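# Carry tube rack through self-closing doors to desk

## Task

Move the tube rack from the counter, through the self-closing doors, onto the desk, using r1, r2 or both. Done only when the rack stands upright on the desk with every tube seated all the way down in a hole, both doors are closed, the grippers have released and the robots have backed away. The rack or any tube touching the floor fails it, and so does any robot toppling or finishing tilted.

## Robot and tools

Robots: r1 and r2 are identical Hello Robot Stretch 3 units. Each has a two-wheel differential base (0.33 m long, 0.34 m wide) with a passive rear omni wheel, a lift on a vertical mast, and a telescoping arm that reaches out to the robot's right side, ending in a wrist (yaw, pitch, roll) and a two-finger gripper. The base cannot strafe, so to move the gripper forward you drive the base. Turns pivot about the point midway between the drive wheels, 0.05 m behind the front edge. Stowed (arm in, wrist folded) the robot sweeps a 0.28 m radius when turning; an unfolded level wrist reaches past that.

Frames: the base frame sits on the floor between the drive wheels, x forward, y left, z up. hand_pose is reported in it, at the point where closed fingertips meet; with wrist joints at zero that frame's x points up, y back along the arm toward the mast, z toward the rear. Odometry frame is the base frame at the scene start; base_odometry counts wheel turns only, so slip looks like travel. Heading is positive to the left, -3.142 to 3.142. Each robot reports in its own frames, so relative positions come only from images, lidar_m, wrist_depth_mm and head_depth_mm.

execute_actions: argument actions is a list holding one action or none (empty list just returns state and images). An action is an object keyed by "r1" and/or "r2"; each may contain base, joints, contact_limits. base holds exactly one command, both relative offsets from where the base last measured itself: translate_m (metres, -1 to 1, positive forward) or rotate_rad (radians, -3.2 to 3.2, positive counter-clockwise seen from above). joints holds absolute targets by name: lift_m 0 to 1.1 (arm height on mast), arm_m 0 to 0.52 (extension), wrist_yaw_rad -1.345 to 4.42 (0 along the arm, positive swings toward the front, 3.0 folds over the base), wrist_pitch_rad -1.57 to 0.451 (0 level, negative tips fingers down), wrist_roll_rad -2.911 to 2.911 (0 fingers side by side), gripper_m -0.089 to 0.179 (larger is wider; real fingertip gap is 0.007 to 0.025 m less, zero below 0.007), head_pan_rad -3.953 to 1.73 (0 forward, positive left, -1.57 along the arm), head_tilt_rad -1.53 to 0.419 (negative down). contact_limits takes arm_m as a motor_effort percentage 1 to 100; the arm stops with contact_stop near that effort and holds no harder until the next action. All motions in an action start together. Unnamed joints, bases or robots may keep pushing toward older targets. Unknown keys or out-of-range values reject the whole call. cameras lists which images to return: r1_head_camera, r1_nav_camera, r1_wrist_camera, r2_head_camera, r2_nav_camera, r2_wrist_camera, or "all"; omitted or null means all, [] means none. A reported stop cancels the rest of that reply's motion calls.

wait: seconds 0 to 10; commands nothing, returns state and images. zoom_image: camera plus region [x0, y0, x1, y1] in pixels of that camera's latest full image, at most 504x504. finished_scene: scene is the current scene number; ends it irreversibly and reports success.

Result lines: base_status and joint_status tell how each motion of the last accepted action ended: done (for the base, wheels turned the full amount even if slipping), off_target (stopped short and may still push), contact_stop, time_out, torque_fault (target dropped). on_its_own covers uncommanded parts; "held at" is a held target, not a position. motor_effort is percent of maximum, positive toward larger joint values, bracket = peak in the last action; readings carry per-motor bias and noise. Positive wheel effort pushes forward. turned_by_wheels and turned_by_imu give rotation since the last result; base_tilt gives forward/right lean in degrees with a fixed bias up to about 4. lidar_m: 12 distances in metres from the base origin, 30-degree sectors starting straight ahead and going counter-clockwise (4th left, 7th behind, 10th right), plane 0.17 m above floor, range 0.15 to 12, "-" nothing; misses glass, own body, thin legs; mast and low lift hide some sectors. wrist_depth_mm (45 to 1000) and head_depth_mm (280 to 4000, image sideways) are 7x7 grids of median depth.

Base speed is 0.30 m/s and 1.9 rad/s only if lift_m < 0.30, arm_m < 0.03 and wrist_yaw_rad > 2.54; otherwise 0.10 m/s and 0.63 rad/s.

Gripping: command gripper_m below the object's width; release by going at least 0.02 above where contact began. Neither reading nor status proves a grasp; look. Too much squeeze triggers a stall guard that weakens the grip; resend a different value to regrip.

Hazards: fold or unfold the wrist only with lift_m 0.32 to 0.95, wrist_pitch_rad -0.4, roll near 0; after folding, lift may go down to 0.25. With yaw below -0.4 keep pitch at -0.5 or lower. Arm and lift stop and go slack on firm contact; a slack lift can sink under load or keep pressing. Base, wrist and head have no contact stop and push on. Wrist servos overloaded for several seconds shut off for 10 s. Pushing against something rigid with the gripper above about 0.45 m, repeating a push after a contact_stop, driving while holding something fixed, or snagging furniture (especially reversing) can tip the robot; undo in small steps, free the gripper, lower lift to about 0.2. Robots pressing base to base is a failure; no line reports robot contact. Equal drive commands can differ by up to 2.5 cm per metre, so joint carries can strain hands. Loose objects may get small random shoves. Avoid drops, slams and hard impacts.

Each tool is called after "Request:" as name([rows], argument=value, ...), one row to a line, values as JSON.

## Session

Request:
execute_actions(actions=[])

Scene clock: 0.00 s.
r1.base_odometry: x=+0.000 y=+0.000 heading=+0.000 (m, m, rad; r1's odometry frame)
r1.turned_by_wheels: +0.000 (rad since the last result)
r1.turned_by_imu: +0.000 (rad since the last result)
r1.base_tilt: forward=-1.6 right=+1.2 (deg)
r1.lidar_m: 2.38 2.49 2.09 2.03 1.08 0.80 0.77 0.80 1.06 1.03 1.08 1.50
r1.head_depth_mm: 1987 2311 2308 2300 2303 2304 2291 / 1981 2329 2315 2304 2299 2311 2288 / 1982 2321 2334 2344 2319 2327 2311 / 1980 2358 2351 2342 2334 2317 2312 / 1979 2382 2361 2363 2364 2332 2342 / 1975 2394 2375 2390 2362 2381 2339 / 1986 2412 2396 2384 2398 2382 2369
r1.base_status: not commanded
r1.joint_positions: lift_m=+0.502 arm_m=+0.003 wrist_yaw_rad=+3.050 wrist_pitch_rad=-0.332 wrist_roll_rad=+0.004 gripper_m=+0.037 head_pan_rad=-0.017 head_tilt_rad=+0.005
r1.joint_status: not commanded
r1.motor_effort: left_wheel=+0 right_wheel=+0 lift_m=+26 arm_m=-1 wrist_yaw_rad=+0 wrist_pitch_rad=+8 wrist_roll_rad=+0 gripper_m=+1 head_pan_rad=+0 head_tilt_rad=+1 (%)
r1.hand_pose: x=+0.0002 y=+0.0857 z=+0.5345 quat_wxyz=(+0.149, +0.703, +0.085, +0.690) (m; r1's base frame)
r1.wrist_depth_mm: - - - - - - - / - - - - - - - / - - - - - - - / - - - - - - - / - - - - - - - / 893 893 - 867 - 856 835 / 756 750 - 732 710 726 705
r2.base_odometry: x=+0.000 y=+0.000 heading=+0.000 (m, m, rad; r2's odometry frame)
r2.turned_by_wheels: +0.000 (rad since the last result)
r2.turned_by_imu: +0.000 (rad since the last result)
r2.base_tilt: forward=-1.2 right=+0.4 (deg)
r2.lidar_m: 1.07 1.07 1.48 1.26 1.25 1.43 1.98 3.06 2.22 1.88 1.89 1.24
r2.head_depth_mm: 1797 1904 1904 1895 1878 1158 1158 / 1793 1841 1829 1837 1830 1133 1120 / 1761 1781 1774 1779 1759 1104 1082 / 1715 1732 1728 1728 1711 1064 1059 / 1669 1682 1666 1675 1661 1040 1028 / 1625 1631 1625 1625 1622 1037 1003 / 1579 1580 1572 1573 1577 1030 976
r2.base_status: not commanded
r2.joint_positions: lift_m=+0.452 arm_m=-0.001 wrist_yaw_rad=+2.985 wrist_pitch_rad=-0.615 wrist_roll_rad=+0.004 gripper_m=+0.037 head_pan_rad=+0.017 head_tilt_rad=+0.009
r2.joint_status: not commanded
r2.motor_effort: left_wheel=+0 right_wheel=+1 lift_m=+20 arm_m=+0 wrist_yaw_rad=+0 wrist_pitch_rad=+6 wrist_roll_rad=+1 gripper_m=-1 head_pan_rad=+0 head_tilt_rad=+1 (%)
r2.hand_pose: x=+0.0093 y=+0.0490 z=+0.4227 quat_wxyz=(+0.267, +0.689, +0.160, +0.654) (m; r2's base frame)
r2.wrist_depth_mm: - - - - - - - / - - - - - - - / 940 947 947 933 950 967 948 / 789 798 786 787 800 802 807 / 684 686 687 690 701 693 694 / 601 602 - 621 623 601 608 / 535 550 - - 526 542 545
pictures: r1_head_camera (sideways: a quarter turn clockwise sets it upright), r1_nav_camera (sideways: a quarter turn counterclockwise sets it upright), r1_wrist_camera, r2_head_camera (sideways: a quarter turn clockwise sets it upright), r2_nav_camera (sideways: a quarter turn counterclockwise sets it upright), r2_wrist_camera
Images, in order (width x height): r1_head_camera 896x504, r1_nav_camera 672x504, r1_wrist_camera 644x364, r2_head_camera 896x504, r2_nav_camera 672x504, r2_wrist_camera 644x364.

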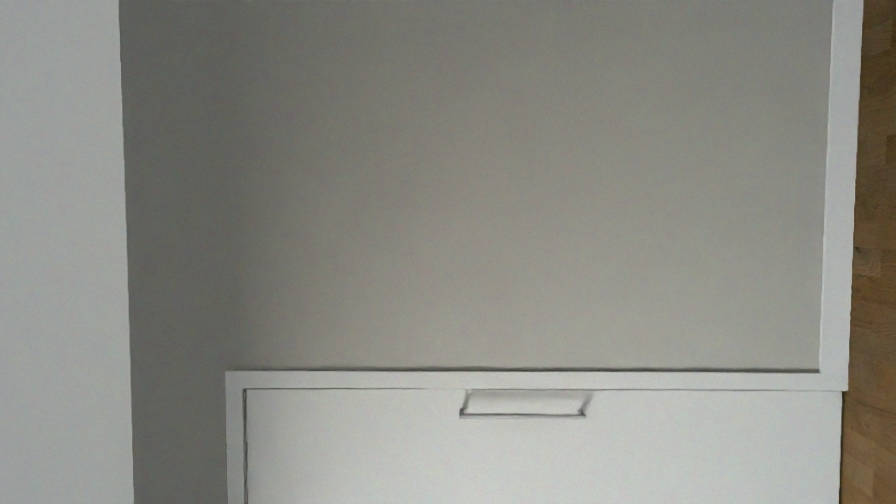

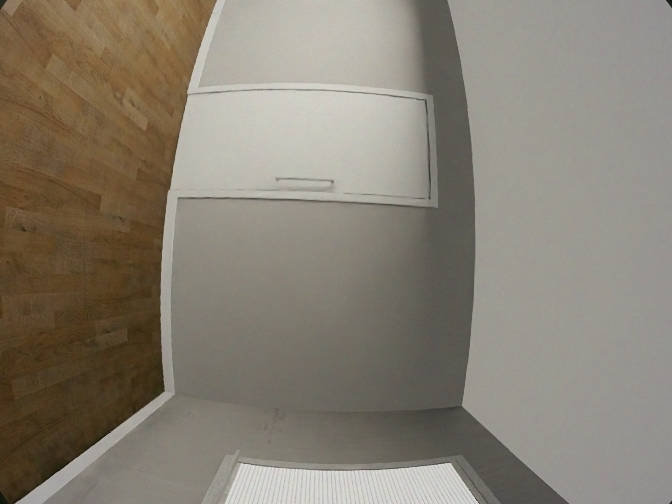

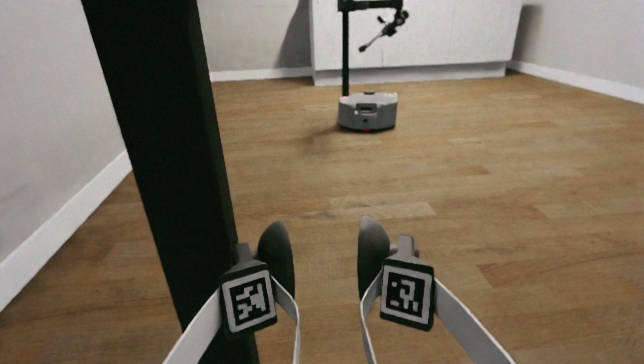

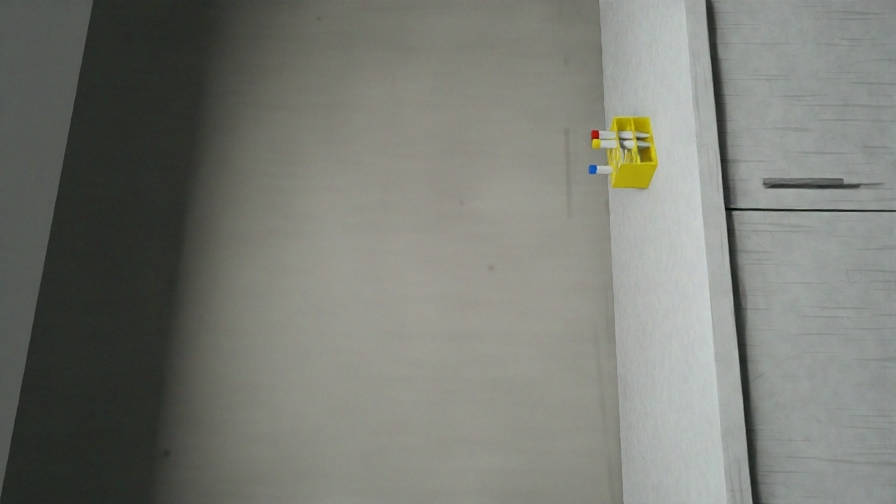

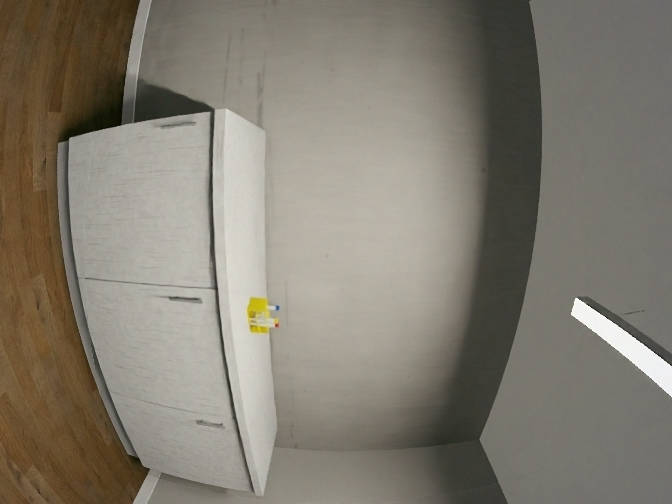

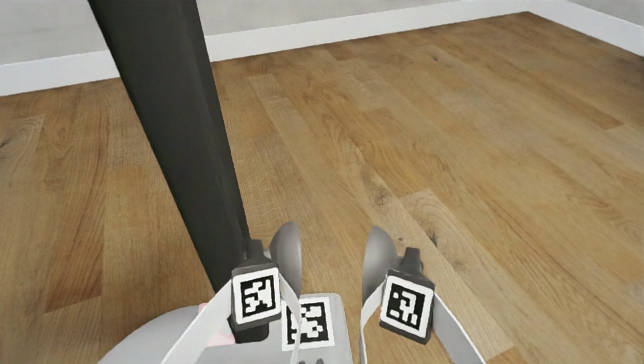

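Request:
execute_actions([
  {"r1":{"base":{"rotate_rad":0.575},"joints":{"lift_m":0.28,"wrist_pitch_rad":-0.4}},"r2":{"base":{"rotate_rad":-0.685},"joints":{"lift_m":0.28,"wrist_pitch_rad":-0.4}}},
], cameras=[])

Request:
execute_actions([
  {"r1":{"base":{"translate_m":1.0}},"r2":{"base":{"translate_m":0.8}}},
], cameras=[])

Request:
execute_actions([
  {"r1":{"base":{"translate_m":1.0}},"r2":{"base":{"rotate_rad":2.65},"joints":{"lift_m":0.75,"head_pan_rad":-1.57,"head_tilt_rad":-0.5}}},
], cameras=[])

Request:
execute_actions([
  {"r1":{"base":{"rotate_rad":-1.11},"joints":{"lift_m":0.5,"head_tilt_rad":-0.5}},"r2":{"joints":{"lift_m":0.9,"wrist_yaw_rad":0,"gripper_m":0.179}}},
], cameras=[])

Request:
execute_actions([
  {"r1":{"base":{"translate_m":0.3},"joints":{"lift_m":0.9,"wrist_yaw_rad":1.9,"wrist_pitch_rad":0,"gripper_m":0.12,"arm_m":0.02}},"r2":{"joints":{"wrist_pitch_rad":0,"arm_m":0.15}}},
])

Scene clock: 3.40 s.
r1.base_odometry: x=+0.000 y=+0.000 heading=+0.575 (m, m, rad; r1's odometry frame)
r1.turned_by_wheels: +0.575 (rad since the last result)
r1.turned_by_imu: +0.569 (rad since the last result)
r1.base_tilt: forward=-1.6 right=+1.2 (deg)
r1.lidar_m: 2.53 2.08 2.13 1.03 0.79 0.77 0.82 1.05 1.03 1.09 1.58 2.38
r1.head_depth_mm: 1988 2371 2387 2372 2366 2350 2346 / 1993 2528 2520 2531 2539 2527 2441 / 1977 2680 2717 2714 2723 2697 2441 / 1984 2852 2921 2921 2927 2921 2450 / 1997 2940 3211 3185 3190 3139 2463 / 1979 2930 3480 3483 3463 3381 2447 / 1987 2955 3845 3818 3820 3675 2443
r1.base_status: done
r1.joint_positions: lift_m=+0.280 arm_m=+0.003 wrist_yaw_rad=+3.050 wrist_pitch_rad=-0.416 wrist_roll_rad=+0.004 gripper_m=+0.037 head_pan_rad=-0.017 head_tilt_rad=+0.005
r1.joint_status: all done
r1.motor_effort: left_wheel=-2(3) right_wheel=+3(8) lift_m=+19(25) arm_m=-1(1) wrist_yaw_rad=+0(0) wrist_pitch_rad=+8(7) wrist_roll_rad=+0(0) gripper_m=+0(0) head_pan_rad=-1(0) head_tilt_rad=+2(2) (%)
r1.hand_pose: x=-0.0007 y=+0.0759 z=+0.2935 quat_wxyz=(+0.178, +0.699, +0.114, +0.683) (m; r1's base frame)
r1.wrist_depth_mm: 635 - - - - - - / 662 - - - - - - / 673 782 - - - - 959 / 682 765 786 765 749 729 746 / 646 633 648 620 625 598 598 / 529 527 - 527 - 507 511 / 455 482 - - 431 440 434
r2.base_odometry: x=+0.000 y=+0.000 heading=-0.685 (m, m, rad; r2's odometry frame)
r2.turned_by_wheels: -0.685 (rad since the last result)
r2.turned_by_imu: -0.694 (rad since the last result)
r2.base_tilt: forward=-1.2 right=+0.4 (deg)
r2.lidar_m: 1.39 1.08 1.07 1.68 1.29 1.26 1.33 1.90 3.06 2.51 1.92 1.88
r2.head_depth_mm: 1799 1854 1847 1851 1838 1835 1833 / 1814 1991 1991 1982 1965 1974 1947 / 1807 2157 2157 2140 2126 2110 2068 / 1802 2328 2332 2318 2232 1761 1760 / 1815 2433 2443 2432 2373 1526 1529 / 1815 2191 2190 2192 2107 1343 1347 / 1823 1946 1958 1955 1878 1205 1210
r2.base_status: done
r2.joint_positions: lift_m=+0.280 arm_m=-0.001 wrist_yaw_rad=+2.985 wrist_pitch_rad=-0.419 wrist_roll_rad=+0.004 gripper_m=+0.037 head_pan_rad=+0.017 head_tilt_rad=+0.009
r2.joint_status: all done
r2.motor_effort: left_wheel=+1(4) right_wheel=-2(7) lift_m=+13(18) arm_m=-1(0) wrist_yaw_rad=+0(0) wrist_pitch_rad=+8(8) wrist_roll_rad=+1(1) gripper_m=+0(0) head_pan_rad=+1(0) head_tilt_rad=+0(1) (%)
r2.hand_pose: x=+0.0138 y=+0.0775 z=+0.2928 quat_wxyz=(+0.201, +0.702, +0.092, +0.677) (m; r2's base frame)
r2.wrist_depth_mm: - - - - - 881 804 / - - - - - 966 841 / 923 923 975 972 - - 943 / 720 732 755 731 753 758 755 / 586 602 624 607 625 619 629 / 497 502 - 524 530 512 513 / 445 - - - 429 447 448
pictures: none
No camera images: the call's "cameras" was empty. Leave "cameras" out to get every camera's image.

Scene clock: 8.43 s.
r1.base_odometry: x=+0.839 y=+0.544 heading=+0.575 (m, m, rad; r1's odometry frame)
r1.turned_by_wheels: +0.000 (rad since the last result)
r1.turned_by_imu: +0.006 (rad since the last result)
r1.base_tilt: forward=-1.6 right=+1.2 (deg)
r1.lidar_m: 1.65 1.95 1.93 2.10 1.63 1.60 1.70 1.63 1.59 1.70 1.58 1.54
r1.head_depth_mm: 1545 1544 1538 1538 1529 1533 1527 / 1652 1641 1632 1635 1636 1626 1629 / 1772 1766 1758 1767 1746 1757 1754 / 1872 1898 1900 1900 1891 1888 1884 / 1981 2065 2059 2065 2060 2051 2033 / 1985 2268 2249 2258 2245 2241 2208 / 1984 2487 2475 2496 2473 2448 2371
r1.base_status: done
r1.joint_positions: lift_m=+0.280 arm_m=+0.003 wrist_yaw_rad=+3.050 wrist_pitch_rad=-0.416 wrist_roll_rad=+0.004 gripper_m=+0.037 head_pan_rad=-0.017 head_tilt_rad=+0.005
r1.joint_status: not commanded
r1.motor_effort: left_wheel=-1(4) right_wheel=+2(11) lift_m=+20(20) arm_m=-1(1) wrist_yaw_rad=-1(0) wrist_pitch_rad=+8(7) wrist_roll_rad=+0(0) gripper_m=+1(1) head_pan_rad=+0(1) head_tilt_rad=+1(2) (%)
r1.hand_pose: x=-0.0007 y=+0.0759 z=+0.2934 quat_wxyz=(+0.178, +0.699, +0.114, +0.683) (m; r1's base frame)
r1.wrist_depth_mm: - - - - - - - / - - - - - - - / - - - - - 982 953 / 790 788 759 772 765 741 731 / 639 637 649 616 624 604 601 / 538 535 - 525 - 515 503 / 460 479 - - 431 438 435
r2.base_odometry: x=+0.620 y=-0.506 heading=-0.685 (m, m, rad; r2's odometry frame)
r2.turned_by_wheels: +0.000 (rad since the last result)
r2.turned_by_imu: +0.004 (rad since the last result)
r2.base_tilt: forward=-1.1 right=+0.4 (deg)
r2.lidar_m: 0.79 0.61 0.60 0.65 0.95 1.93 2.04 1.89 1.92 1.62 1.24 1.22
r2.head_depth_mm: 1189 1190 1180 1181 1174 1173 1168 / 1276 1273 1271 1265 1258 1253 1250 / 1385 1376 1369 1357 1352 1351 1347 / 1505 1492 1484 1483 1470 1039 966 / 1639 1628 1625 1612 1605 1035 828 / 1579 1580 1590 1583 1584 1035 749 / 1411 1409 1417 1409 1415 1033 682
r2.base_status: done
r2.joint_positions: lift_m=+0.280 arm_m=-0.001 wrist_yaw_rad=+2.985 wrist_pitch_rad=-0.418 wrist_roll_rad=+0.004 gripper_m=+0.037 head_pan_rad=+0.017 head_tilt_rad=+0.009
r2.joint_status: not commanded
r2.motor_effort: left_wheel=+0(9) right_wheel=-2(8) lift_m=+14(14) arm_m=+0(0) wrist_yaw_rad=+0(0) wrist_pitch_rad=+8(9) wrist_roll_rad=+0(0) gripper_m=+0(1) head_pan_rad=+0(0) head_tilt_rad=+0(1) (%)
r2.hand_pose: x=+0.0138 y=+0.0776 z=+0.2929 quat_wxyz=(+0.201, +0.702, +0.092, +0.677) (m; r2's base frame)
r2.wrist_depth_mm: - - 750 671 574 514 470 / - - 851 704 626 545 495 / 939 939 893 842 729 597 523 / 721 732 747 741 743 669 607 / 591 589 630 603 626 617 607 / 501 503 - 525 530 511 520 / 448 - - - 431 442 450
pictures: none
No camera images: the call's "cameras" was empty. Leave "cameras" out to get every camera's image.

Scene clock: 13.63 s.
r1.base_odometry: x=+1.679 y=+1.087 heading=+0.575 (m, m, rad; r1's odometry frame)
r1.turned_by_wheels: +0.000 (rad since the last result)
r1.turned_by_imu: +0.006 (rad since the last result)
r1.base_tilt: forward=-1.5 right=+1.1 (deg)
r1.lidar_m: 0.78 1.13 1.29 1.43 2.47 2.42 2.58 2.20 2.16 0.96 0.75 0.73
r1.head_depth_mm: 702 700 699 697 696 696 695 / 750 749 748 746 745 742 740 / 807 804 801 799 797 797 795 / 868 867 863 863 862 859 858 / 944 941 940 936 934 931 930 / 1030 1026 1029 1027 1021 1018 1020 / 1138 1142 1136 1131 1125 1126 1121
r1.base_status: done
r1.joint_positions: lift_m=+0.280 arm_m=+0.003 wrist_yaw_rad=+3.050 wrist_pitch_rad=-0.416 wrist_roll_rad=+0.004 gripper_m=+0.037 head_pan_rad=-0.017 head_tilt_rad=+0.005
r1.joint_status: not commanded
r1.motor_effort: left_wheel=-1(5) right_wheel=+3(10) lift_m=+19(19) arm_m=-1(1) wrist_yaw_rad=+0(0) wrist_pitch_rad=+8(8) wrist_roll_rad=+0(0) gripper_m=+1(0) head_pan_rad=+0(1) head_tilt_rad=+1(2) (%)
r1.hand_pose: x=-0.0007 y=+0.0759 z=+0.2934 quat_wxyz=(+0.178, +0.699, +0.114, +0.683) (m; r1's base frame)
r1.wrist_depth_mm: - - - - - - - / - - - - - - - / - - - - - 958 946 / 811 789 773 773 756 751 726 / 641 631 656 625 624 605 594 / 535 523 - 523 - 510 506 / 458 480 - - 429 442 435
r2.base_odometry: x=+0.620 y=-0.506 heading=+1.965 (m, m, rad; r2's odometry frame)
r2.turned_by_wheels: +2.650 (rad since the last result)
r2.turned_by_imu: +2.684 (rad since the last result)
r2.base_tilt: forward=-1.2 right=+0.4 (deg)
r2.lidar_m: 1.92 2.07 3.10 1.32 1.54 1.23 1.22 0.76 0.61 0.60 0.66 1.01
r2.head_depth_mm: 997 1086 1154 821 676 769 884 / 1010 1097 1169 822 697 789 911 / 1023 1114 1189 826 714 809 941 / 1040 1128 1204 827 730 833 969 / 1050 1148 1237 830 749 858 1006 / 1068 1168 1236 830 762 888 1040 / 1085 1186 1258 830 789 910 1079
r2.base_status: done
r2.joint_positions: lift_m=+0.750 arm_m=-0.001 wrist_yaw_rad=+2.985 wrist_pitch_rad=-0.418 wrist_roll_rad=+0.004 gripper_m=+0.037 head_pan_rad=-1.563 head_tilt_rad=-0.494
r2.joint_status: all done
r2.motor_effort: left_wheel=-1(7) right_wheel=+3(10) lift_m=+24(27) arm_m=-1(1) wrist_yaw_rad=+0(0) wrist_pitch_rad=+8(8) wrist_roll_rad=+1(1) gripper_m=+0(0) head_pan_rad=-4(40) head_tilt_rad=-3(23) (%)
r2.hand_pose: x=+0.0138 y=+0.0777 z=+0.7623 quat_wxyz=(+0.201, +0.702, +0.092, +0.677) (m; r2's base frame)
r2.wrist_depth_mm: - - - - - - - / - - - - - - - / - - - - - - - / - - - - - - - / - - - - - - - / - - - - - - - / 914 913 - 944 907 939 932
pictures: none
No camera images: the call's "cameras" was empty. Leave "cameras" out to get every camera's image.

Scene clock: 16.47 s.
r1.base_odometry: x=+1.679 y=+1.087 heading=-0.535 (m, m, rad; r1's odometry frame)
r1.turned_by_wheels: -1.110 (rad since the last result)
r1.turned_by_imu: -1.095 (rad since the last result)
r1.base_tilt: forward=-1.6 right=+1.2 (deg)
r1.lidar_m: 0.76 0.73 0.76 1.06 1.99 1.29 2.50 2.42 2.52 2.23 2.16 1.02
r1.head_depth_mm: 780 853 942 1054 1194 1368 1352 / 727 794 873 979 1097 1254 1337 / 691 741 827 918 1027 1157 1287 / 673 727 790 867 958 1070 1215 / 644 694 750 820 901 1001 1124 / 618 661 713 775 850 934 1042 / 592 633 680 736 802 878 976
r1.base_status: done
r1.joint_positions: lift_m=+0.500 arm_m=+0.003 wrist_yaw_rad=+3.050 wrist_pitch_rad=-0.416 wrist_roll_rad=+0.004 gripper_m=+0.037 head_pan_rad=-0.017 head_tilt_rad=-0.494
r1.joint_status: all done
r1.motor_effort: left_wheel=+1(4) right_wheel=-1(9) lift_m=+32(31) arm_m=-1(1) wrist_yaw_rad=+0(0) wrist_pitch_rad=+8(8) wrist_roll_rad=+0(0) gripper_m=+1(0) head_pan_rad=+0(1) head_tilt_rad=-2(24) (%)
r1.hand_pose: x=-0.0007 y=+0.0759 z=+0.5127 quat_wxyz=(+0.178, +0.699, +0.114, +0.683) (m; r1's base frame)
r1.wrist_depth_mm: - - - - 860 686 579 / - - - - 920 723 603 / - - - - - 771 627 / - - - - - 811 651 / - 962 - 923 933 847 687 / 814 810 - 804 - 785 727 / 703 686 - 680 657 666 666
r2.base_odometry: x=+0.620 y=-0.506 heading=+1.965 (m, m, rad; r2's odometry frame)
r2.turned_by_wheels: +0.000 (rad since the last result)
r2.turned_by_imu: +0.000 (rad since the last result)
r2.base_tilt: forward=-1.2 right=+0.4 (deg)
r2.lidar_m: 1.92 2.08 3.13 1.30 1.29 1.23 1.22 0.76 0.61 0.60 0.66 1.01
r2.head_depth_mm: 996 1083 1149 822 675 754 - / 1009 1097 1171 822 695 772 - / 1021 1112 1191 825 713 776 - / 1040 1128 1206 825 732 821 967 / 1055 1146 1231 828 749 841 1014 / 1066 1168 1236 829 763 889 1040 / 1086 1185 1255 829 790 913 1078
r2.base_status: not commanded
r2.joint_positions: lift_m=+0.900 arm_m=-0.001 wrist_yaw_rad=+0.002 wrist_pitch_rad=-0.418 wrist_roll_rad=+0.004 gripper_m=+0.179 head_pan_rad=-1.563 head_tilt_rad=-0.494
r2.joint_status: all done
r2.motor_effort: left_wheel=-1(2) right_wheel=+2(3) lift_m=+25(26) arm_m=+0(0) wrist_yaw_rad=-2(2) wrist_pitch_rad=+8(8) wrist_roll_rad=+1(1) gripper_m=-1(83) head_pan_rad=-4(4) head_tilt_rad=-2(2) (%)
r2.hand_pose: x=-0.0210 y=-0.3684 z=+0.9124 quat_wxyz=(+0.691, +0.147, -0.692, -0.146) (m; r2's base frame)
r2.wrist_depth_mm: 703 725 755 560 820 791 778 / 413 416 422 428 437 446 451 / 466 435 411 363 343 331 323 / 516 483 448 422 399 383 360 / 588 543 501 473 442 414 391 / 686 606 573 531 490 463 418 / 824 722 653 594 559 515 -
pictures: none
No camera images: the call's "cameras" was empty. Leave "cameras" out to get every camera's image.

Scene clock: 20.93 s.
r1.base_odometry: x=+1.937 y=+0.934 heading=-0.535 (m, m, rad; r1's odometry frame)
r1.turned_by_wheels: +0.000 (rad since the last result)
r1.turned_by_imu: +0.003 (rad since the last result)
r1.base_tilt: forward=-1.5 right=+1.2 (deg)
r1.lidar_m: 0.49 0.47 0.49 0.68 1.99 1.53 2.77 2.68 2.79 2.08 1.69 0.65
r1.head_depth_mm: 466 511 572 645 734 845 991 / 451 492 536 593 666 761 871 / 427 466 507 551 595 713 820 / 415 449 488 535 592 661 750 / 398 428 462 505 555 616 693 / 381 409 440 479 524 577 644 / 365 391 420 455 495 543 601
r1.base_status: done
r1.joint_positions: lift_m=+0.900 arm_m=+0.020 wrist_yaw_rad=+1.902 wrist_pitch_rad=-0.021 wrist_roll_rad=+0.004 gripper_m=+0.120 head_pan_rad=-0.017 head_tilt_rad=-0.494
r1.joint_status: all done
r1.motor_effort: left_wheel=+1(4) right_wheel=-1(5) lift_m=+32(35) arm_m=+2(4) wrist_yaw_rad=-2(1) wrist_pitch_rad=+10(12) wrist_roll_rad=+0(0) gripper_m=+1(81) head_pan_rad=-1(0) head_tilt_rad=-2(1) (%)
r1.hand_pose: x=+0.2204 y=-0.0815 z=+1.0089 quat_wxyz=(+0.416, +0.581, -0.405, +0.570) (m; r1's base frame)
r1.wrist_depth_mm: 387 402 426 441 456 494 526 / 396 410 433 450 470 506 542 / 400 421 438 463 482 514 555 / 409 428 450 469 495 529 565 / 419 433 461 485 506 541 585 / 428 441 472 500 517 - 588 / 431 459 482 508 530 577 621
r2.base_odometry: x=+0.620 y=-0.506 heading=+1.965 (m, m, rad; r2's odometry frame)
r2.turned_by_wheels: +0.000 (rad since the last result)
r2.turned_by_imu: -0.001 (rad since the last result)
r2.base_tilt: forward=-1.2 right=+0.4 (deg)
r2.lidar_m: 1.92 2.08 3.10 3.28 1.54 1.23 1.22 0.76 0.61 0.60 0.66 1.01
r2.head_depth_mm: 994 1079 1154 822 - - 884 / 1008 1095 1170 873 - - 912 / 1021 1116 1190 848 - 851 938 / 1037 1133 1207 825 743 841 972 / 1051 1151 1233 875 749 857 1001 / 1071 1172 1238 829 761 888 1042 / 1086 1187 1255 830 789 911 1079
r2.base_status: not commanded
r2.joint_positions: lift_m=+0.900 arm_m=+0.150 wrist_yaw_rad=+0.001 wrist_pitch_rad=-0.022 wrist_roll_rad=+0.004 gripper_m=+0.179 head_pan_rad=-1.563 head_tilt_rad=-0.494
r2.joint_status: all done
r2.motor_effort: left_wheel=-2(2) right_wheel=+3(3) lift_m=+25(25) arm_m=+3(3) wrist_yaw_rad=-1(2) wrist_pitch_rad=+9(8) wrist_roll_rad=+1(1) gripper_m=+1(0) head_pan_rad=-3(3) head_tilt_rad=-3(3) (%)
r2.hand_pose: x=-0.0211 y=-0.5504 z=+1.0087 quat_wxyz=(+0.706, +0.008, -0.708, -0.008) (m; r2's base frame)
r2.wrist_depth_mm: 897 859 822 805 743 734 705 / 904 870 840 797 778 739 732 / 946 912 851 827 812 767 734 / 764 807 856 463 804 788 758 / 447 495 464 441 507 528 552 / 335 327 330 337 347 353 385 / 251 248 253 259 260 264 -
pictures: r1_head_camera (sideways: a quarter turn clockwise sets it upright), r1_nav_camera (sideways: a quarter turn counterclockwise sets it upright), r1_wrist_camera, r2_head_camera (sideways: a quarter turn clockwise sets it upright), r2_nav_camera (sideways: a quarter turn counterclockwise sets it upright), r2_wrist_camera
Images, in order (width x height): r1_head_camera 896x504, r1_nav_camera 672x504, r1_wrist_camera 644x364, r2_head_camera 896x504, r2_nav_camera 672x504, r2_wrist_camera 644x364.

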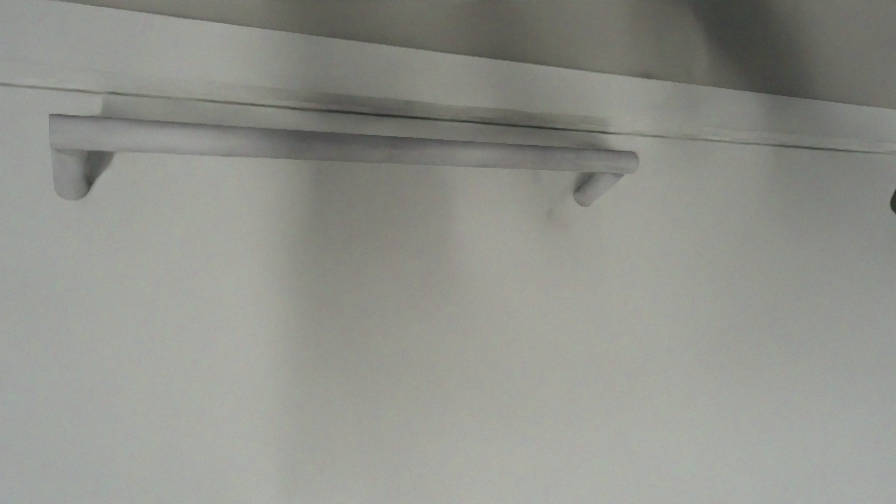

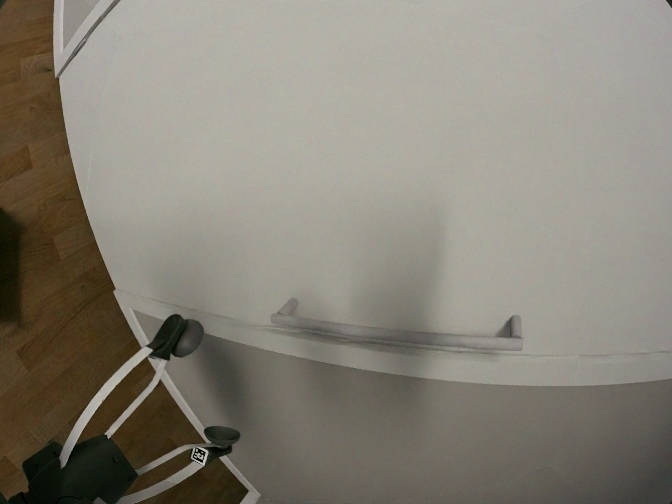

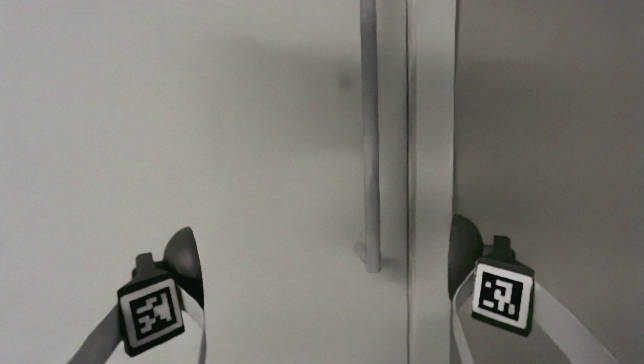

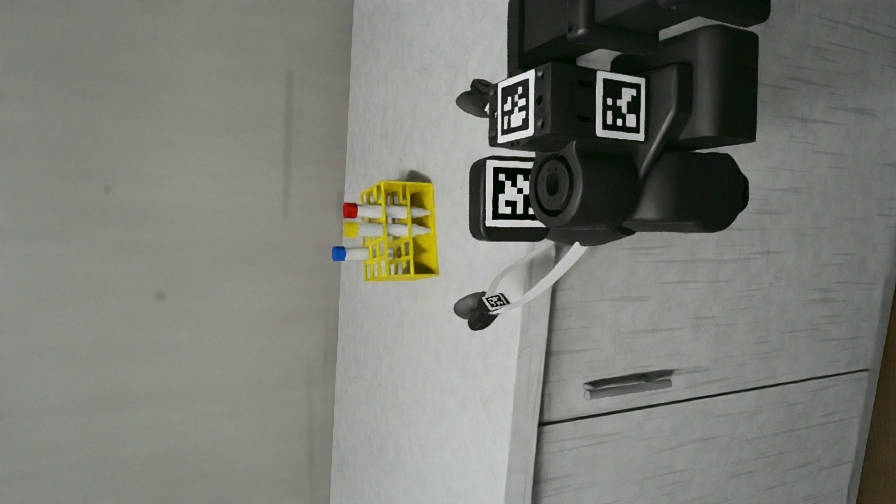

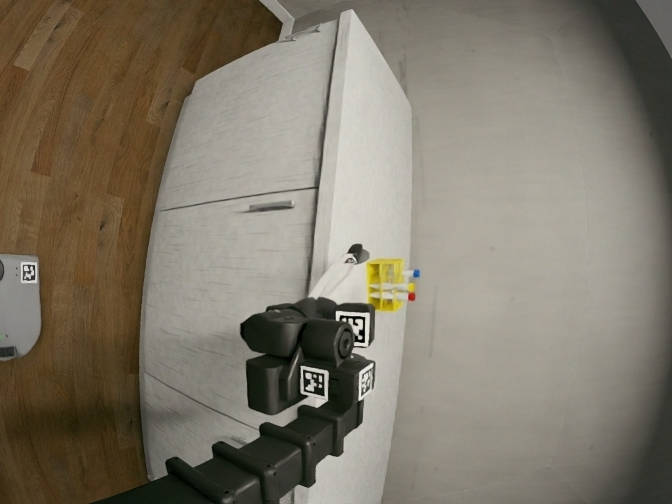

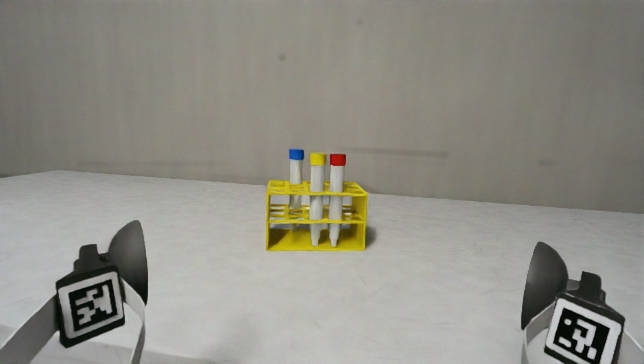

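Request:
execute_actions([
  {"r1":{"base":{"translate_m":0.24},"joints":{"arm_m":0.004}},"r2":{"joints":{"wrist_yaw_rad":0.1,"arm_m":0.41,"lift_m":0.85}}},
], cameras=["r1_wrist_camera","r2_wrist_camera"])

Scene clock: 24.60 s.
r1.base_odometry: x=+2.143 y=+0.812 heading=-0.535 (m, m, rad; r1's odometry frame)
r1.turned_by_wheels: +0.000 (rad since the last result)
r1.turned_by_imu: +0.002 (rad since the last result)
r1.base_tilt: forward=-1.6 right=+1.2 (deg)
r1.lidar_m: 0.27 0.26 0.27 0.38 1.09 1.72 2.99 2.89 2.64 1.96 0.92 0.36
r1.head_depth_mm: - - 303 326 361 404 468 / - - - 301 332 363 329 / - - - 290 319 360 401 / - - - - 298 333 378 / - - - - 287 311 349 / - - - - - 294 325 / - - - - - 285 303
r1.base_status: done
r1.joint_positions: lift_m=+0.900 arm_m=+0.004 wrist_yaw_rad=+1.902 wrist_pitch_rad=-0.021 wrist_roll_rad=+0.004 gripper_m=+0.120 head_pan_rad=-0.017 head_tilt_rad=-0.494
r1.joint_status: all done
r1.motor_effort: left_wheel=+1(3) right_wheel=-1(5) lift_m=+32(33) arm_m=-4(4) wrist_yaw_rad=-1(2) wrist_pitch_rad=+10(10) wrist_roll_rad=+0(0) gripper_m=+0(1) head_pan_rad=+0(1) head_tilt_rad=-2(2) (%)
r1.hand_pose: x=+0.2205 y=-0.0663 z=+1.0089 quat_wxyz=(+0.416, +0.581, -0.405, +0.570) (m; r1's base frame)
r1.wrist_depth_mm: 208 216 226 234 245 263 280 / 211 219 231 238 250 269 287 / 216 225 236 245 257 276 292 / 221 230 241 250 262 283 302 / 224 233 247 255 268 292 311 / 229 235 255 261 276 - 319 / 233 248 258 264 282 308 331
r2.base_odometry: x=+0.620 y=-0.506 heading=+1.965 (m, m, rad; r2's odometry frame)
r2.turned_by_wheels: +0.000 (rad since the last result)
r2.turned_by_imu: -0.001 (rad since the last result)
r2.base_tilt: forward=-1.2 right=+0.4 (deg)
r2.lidar_m: 1.92 2.08 3.13 3.29 1.54 1.23 1.22 0.76 0.61 0.60 0.66 1.01
r2.head_depth_mm: 996 1082 1150 822 - - 913 / 1007 1096 1170 956 704 791 912 / 1023 1113 1189 - 718 811 942 / 1038 1134 1204 810 731 833 971 / 1049 1149 1230 827 750 858 1004 / 1069 1170 1240 827 762 892 1040 / 1080 1183 1251 830 789 913 1074
r2.base_status: not commanded
r2.joint_positions: lift_m=+0.850 arm_m=+0.410 wrist_yaw_rad=+0.099 wrist_pitch_rad=-0.021 wrist_roll_rad=+0.004 gripper_m=+0.179 head_pan_rad=-1.563 head_tilt_rad=-0.494
r2.joint_status: all done
r2.motor_effort: left_wheel=-2(1) right_wheel=+2(3) lift_m=+14(20) arm_m=+3(2) wrist_yaw_rad=+1(0) wrist_pitch_rad=+9(10) wrist_roll_rad=+0(1) gripper_m=+0(0) head_pan_rad=-3(4) head_tilt_rad=-2(3) (%)
r2.hand_pose: x=+0.0038 y=-0.8092 z=+0.9597 quat_wxyz=(+0.706, +0.043, -0.707, +0.027) (m; r2's base frame)
r2.wrist_depth_mm: 684 635 599 563 526 503 469 / 709 665 621 577 538 515 478 / 733 687 631 202 531 519 491 / 533 565 581 160 176 531 501 / 315 345 215 191 184 335 377 / 235 226 202 177 179 231 270 / 163 172 172 174 176 177 -
pictures: r1_wrist_camera, r2_wrist_camera
Images, in order (width x height): r1_wrist_camera 644x364, r2_wrist_camera 644x364.

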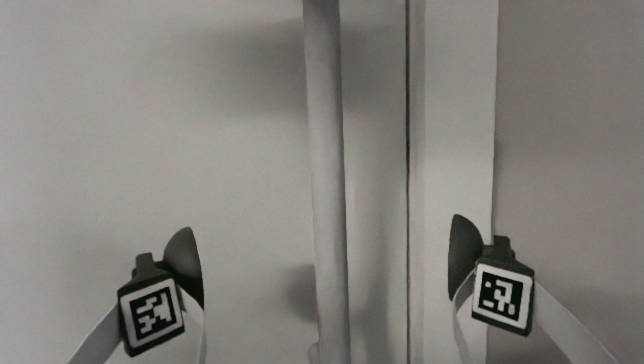

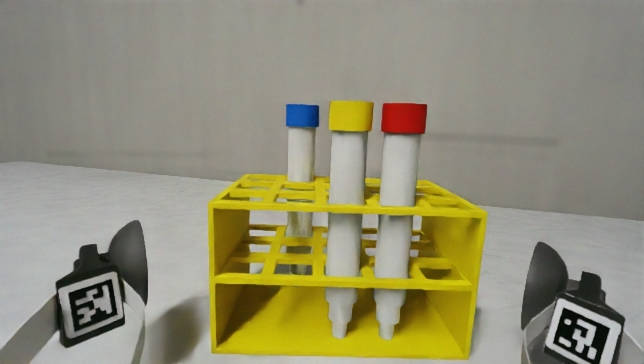

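Request:
execute_actions([
  {"r1":{"base":{"translate_m":0.06},"joints":{"wrist_yaw_rad":1.96,"gripper_m":0.08}},"r2":{"joints":{"arm_m":0.47}}},
], cameras=[])

Request:
execute_actions([
  {"r1":{"joints":{"gripper_m":-0.03}},"r2":{"joints":{"gripper_m":0.105}}},
], cameras=["r1_wrist_camera","r2_wrist_camera"])

Request:
execute_actions([
  {"r1":{"base":{"translate_m":-0.1},"joints":{"arm_m":0.04}},"r2":{"joints":{"lift_m":0.89}}},
], cameras=["r1_wrist_camera","r2_wrist_camera"])

Scene clock: 26.37 s.
r1.base_odometry: x=+2.195 y=+0.781 heading=-0.535 (m, m, rad; r1's odometry frame)
r1.turned_by_wheels: +0.000 (rad since the last result)
r1.turned_by_imu: +0.001 (rad since the last result)
r1.base_tilt: forward=-1.6 right=+1.2 (deg)
r1.lidar_m: 0.21 0.21 0.22 0.30 0.88 1.78 3.04 2.95 2.60 1.93 0.73 0.29
r1.head_depth_mm: - - - - - - - / - - - - - 295 333 / - - - - - 286 310 / - - - - - - 291 / - - - - - - - / - - - - - - - / - - - - - - -
r1.base_status: done
r1.joint_positions: lift_m=+0.900 arm_m=+0.004 wrist_yaw_rad=+1.958 wrist_pitch_rad=-0.021 wrist_roll_rad=+0.004 gripper_m=+0.080 head_pan_rad=-0.017 head_tilt_rad=-0.494
r1.joint_status: all done
r1.motor_effort: left_wheel=+1(3) right_wheel=-1(5) lift_m=+32(31) arm_m=-4(4) wrist_yaw_rad=+1(1) wrist_pitch_rad=+10(10) wrist_roll_rad=+0(0) gripper_m=+0(78) head_pan_rad=+0(0) head_tilt_rad=-2(2) (%)
r1.hand_pose: x=+0.2154 y=-0.0529 z=+1.0089 quat_wxyz=(+0.400, +0.592, -0.389, +0.581) (m; r1's base frame)
r1.wrist_depth_mm: 169 173 179 125 191 185 206 / 171 176 183 126 195 189 211 / 175 180 187 129 200 194 217 / 179 184 190 133 206 199 222 / 183 189 195 198 209 204 228 / 187 192 202 203 214 210 234 / 190 194 205 208 220 214 241
r2.base_odometry: x=+0.620 y=-0.506 heading=+1.965 (m, m, rad; r2's odometry frame)
r2.turned_by_wheels: +0.000 (rad since the last result)
r2.turned_by_imu: +0.000 (rad since the last result)
r2.base_tilt: forward=-1.1 right=+0.4 (deg)
r2.lidar_m: 1.92 2.07 3.11 3.30 1.54 1.23 1.22 0.76 0.61 0.60 0.66 1.01
r2.head_depth_mm: 991 1079 1153 821 - - 915 / 1011 1097 1173 - 703 790 912 / 1023 1113 1195 - 712 810 942 / 1038 1134 1208 783 731 832 971 / 1052 1145 1228 827 749 857 1007 / 1069 1162 1238 826 760 888 1041 / 1086 1185 1258 832 788 908 1076
r2.base_status: not commanded
r2.joint_positions: lift_m=+0.850 arm_m=+0.470 wrist_yaw_rad=+0.099 wrist_pitch_rad=-0.021 wrist_roll_rad=+0.004 gripper_m=+0.179 head_pan_rad=-1.563 head_tilt_rad=-0.494
r2.joint_status: all done
r2.motor_effort: left_wheel=-2(2) right_wheel=+2(3) lift_m=+13(13) arm_m=+3(4) wrist_yaw_rad=+0(1) wrist_pitch_rad=+9(9) wrist_roll_rad=+1(1) gripper_m=+0(1) head_pan_rad=-4(3) head_tilt_rad=-2(2) (%)
r2.hand_pose: x=+0.0039 y=-0.8692 z=+0.9597 quat_wxyz=(+0.706, +0.043, -0.707, +0.027) (m; r2's base frame)
r2.wrist_depth_mm: 630 575 539 502 472 446 423 / 644 602 552 520 482 457 429 / 660 609 565 109 109 466 441 / 536 564 566 113 119 476 449 / 314 292 133 114 115 142 379 / 233 117 150 135 120 130 269 / - 131 144 119 121 129 -
pictures: none
No camera images: the call's "cameras" was empty. Leave "cameras" out to get every camera's image.

Scene clock: 27.97 s.
r1.base_odometry: x=+2.195 y=+0.781 heading=-0.535 (m, m, rad; r1's odometry frame)
r1.turned_by_wheels: +0.000 (rad since the last result)
r1.turned_by_imu: +0.001 (rad since the last result)
r1.base_tilt: forward=-1.6 right=+1.2 (deg)
r1.lidar_m: 0.21 0.20 0.21 0.30 0.88 1.78 3.03 2.94 2.60 1.93 0.74 0.28
r1.head_depth_mm: - - - - - - 364 / - - - - - 292 318 / - - - - - - 300 / - - - - - - 287 / - - - - - - - / - - - - - - - / - - - - - - -
r1.base_status: not commanded
r1.joint_positions: lift_m=+0.900 arm_m=+0.004 wrist_yaw_rad=+1.961 wrist_pitch_rad=-0.021 wrist_roll_rad=+0.004 gripper_m=-0.029 head_pan_rad=-0.017 head_tilt_rad=-0.494
r1.joint_status: all done
r1.motor_effort: left_wheel=+1(0) right_wheel=-4(5) lift_m=+31(32) arm_m=-3(4) wrist_yaw_rad=+0(2) wrist_pitch_rad=+10(10) wrist_roll_rad=+0(0) gripper_m=-17(91) head_pan_rad=+0(0) head_tilt_rad=-2(3) (%)
r1.hand_pose: x=+0.2151 y=-0.0520 z=+1.0089 quat_wxyz=(+0.399, +0.593, -0.388, +0.582) (m; r1's base frame)
r1.wrist_depth_mm: 165 169 174 118 186 185 206 / 168 172 178 120 190 189 210 / 171 176 182 125 193 194 215 / 175 179 185 189 198 198 220 / 179 183 189 128 204 203 227 / 182 187 193 129 208 208 233 / 186 192 200 137 214 214 240
r2.base_odometry: x=+0.620 y=-0.506 heading=+1.965 (m, m, rad; r2's odometry frame)
r2.turned_by_wheels: +0.000 (rad since the last result)
r2.turned_by_imu: +0.000 (rad since the last result)
r2.base_tilt: forward=-1.2 right=+0.4 (deg)
r2.lidar_m: 1.92 2.07 3.12 3.30 1.54 1.23 1.22 0.76 0.61 0.60 0.66 1.01
r2.head_depth_mm: 995 1079 1155 824 - - 912 / 1009 1098 1172 - 705 790 911 / 1022 1116 1193 - 714 809 941 / 1038 1130 1205 783 732 833 971 / 1052 1147 1226 826 748 858 1004 / 1065 1166 1234 827 761 888 1039 / 1082 1188 1255 828 787 909 1082
r2.base_status: not commanded
r2.joint_positions: lift_m=+0.850 arm_m=+0.470 wrist_yaw_rad=+0.099 wrist_pitch_rad=-0.021 wrist_roll_rad=+0.004 gripper_m=+0.106 head_pan_rad=-1.563 head_tilt_rad=-0.494
r2.joint_status: all done
r2.motor_effort: left_wheel=-2(2) right_wheel=+2(2) lift_m=+13(13) arm_m=+3(3) wrist_yaw_rad=+0(1) wrist_pitch_rad=+9(9) wrist_roll_rad=+1(1) gripper_m=-20(97) head_pan_rad=-4(3) head_tilt_rad=-3(2) (%)
r2.hand_pose: x=+0.0039 y=-0.8692 z=+0.9597 quat_wxyz=(+0.706, +0.043, -0.707, +0.027) (m; r2's base frame)
r2.wrist_depth_mm: 622 578 536 506 479 447 421 / 643 598 558 523 480 457 430 / 659 620 570 162 118 468 440 / 532 563 566 162 122 484 452 / 312 347 136 125 126 150 380 / 221 - 159 142 139 141 255 / - 164 128 130 136 149 199
pictures: r1_wrist_camera, r2_wrist_camera
Images, in order (width x height): r1_wrist_camera 644x364, r2_wrist_camera 644x364.

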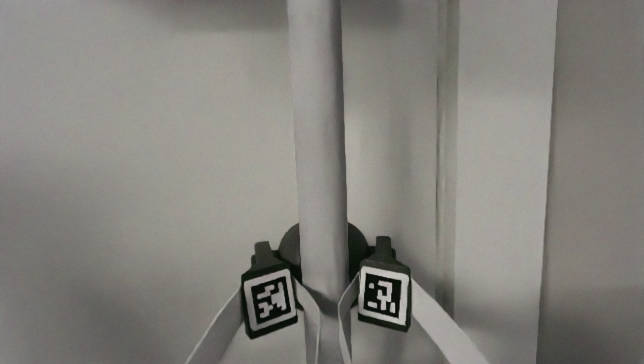

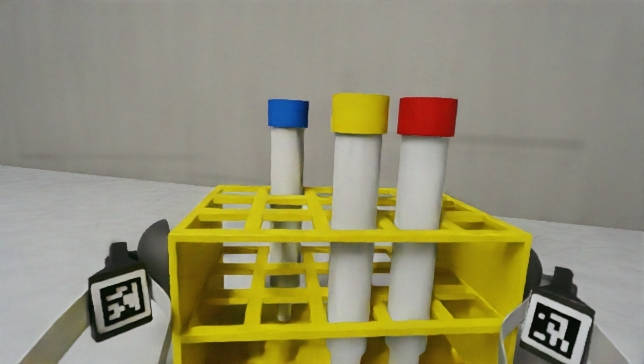

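Scene clock: 30.00 s.
r1.base_odometry: x=+2.109 y=+0.832 heading=-0.535 (m, m, rad; r1's odometry frame)
r1.turned_by_wheels: +0.000 (rad since the last result)
r1.turned_by_imu: +0.000 (rad since the last result)
r1.base_tilt: forward=-1.6 right=+1.2 (deg)
r1.lidar_m: 0.21 0.21 0.23 0.36 1.24 1.69 2.94 2.85 2.66 1.98 1.05 0.26
r1.head_depth_mm: - - - - - 287 310 / - - - - - - 300 / - - - - - - 291 / - - - - - - - / - - - - - - - / - - - - - - - / - - - - - - -
r1.base_status: done
r1.joint_positions: lift_m=+0.900 arm_m=+0.040 wrist_yaw_rad=+1.959 wrist_pitch_rad=-0.021 wrist_roll_rad=+0.004 gripper_m=-0.029 head_pan_rad=-0.017 head_tilt_rad=-0.494
r1.joint_status: all done
r1.motor_effort: left_wheel=+1(3) right_wheel=-5(19) lift_m=+31(31) arm_m=+3(5) wrist_yaw_rad=+0(21) wrist_pitch_rad=+10(11) wrist_roll_rad=+0(0) gripper_m=-16(20) head_pan_rad=-1(0) head_tilt_rad=-2(2) (%)
r1.hand_pose: x=+0.2153 y=-0.0879 z=+1.0088 quat_wxyz=(+0.400, +0.592, -0.388, +0.582) (m; r1's base frame)
r1.wrist_depth_mm: 179 179 180 118 179 305 317 / 183 184 183 123 184 313 325 / 188 186 187 187 187 320 336 / 192 192 192 129 192 325 342 / 196 198 196 129 196 337 351 / 201 201 201 131 200 343 359 / 207 207 208 138 208 356 368
r2.base_odometry: x=+0.620 y=-0.506 heading=+1.965 (m, m, rad; r2's odometry frame)
r2.turned_by_wheels: +0.000 (rad since the last result)
r2.turned_by_imu: +0.000 (rad since the last result)
r2.base_tilt: forward=-1.1 right=+0.4 (deg)
r2.lidar_m: 1.92 2.07 3.11 3.30 1.54 1.23 1.22 0.75 0.61 0.60 0.66 1.01
r2.head_depth_mm: 997 1079 1154 895 - 775 890 / 1008 1096 1176 742 702 788 915 / 1023 1114 1196 744 713 810 941 / 1036 1128 1204 782 729 833 970 / 1053 1146 1231 827 749 859 1005 / 1067 1165 1240 829 762 889 1039 / 1078 1186 1255 832 789 909 1077
r2.base_status: not commanded
r2.joint_positions: lift_m=+0.890 arm_m=+0.470 wrist_yaw_rad=+0.099 wrist_pitch_rad=-0.028 wrist_roll_rad=+0.004 gripper_m=+0.106 head_pan_rad=-1.563 head_tilt_rad=-0.494
r2.joint_status: all done
r2.motor_effort: left_wheel=-2(2) right_wheel=+2(3) lift_m=+25(28) arm_m=+3(3) wrist_yaw_rad=+0(0) wrist_pitch_rad=+12(12) wrist_roll_rad=+1(1) gripper_m=-21(20) head_pan_rad=-3(4) head_tilt_rad=-3(2) (%)
r2.hand_pose: x=+0.0039 y=-0.8690 z=+0.9971 quat_wxyz=(+0.706, +0.045, -0.707, +0.025) (m; r2's base frame)
r2.wrist_depth_mm: 625 580 539 502 475 444 425 / 652 595 556 516 489 457 432 / 659 613 567 171 125 463 439 / 668 635 581 174 198 480 451 / 407 456 145 127 130 155 453 / 298 - 146 141 140 141 333 / 225 218 147 129 132 149 262
pictures: r1_wrist_camera, r2_wrist_camera
Images, in order (width x height): r1_wrist_camera 644x364, r2_wrist_camera 644x364.

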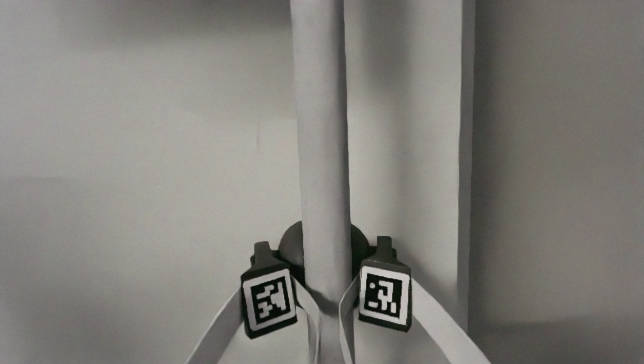

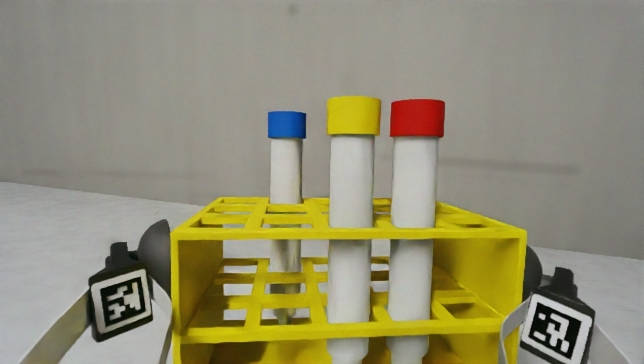

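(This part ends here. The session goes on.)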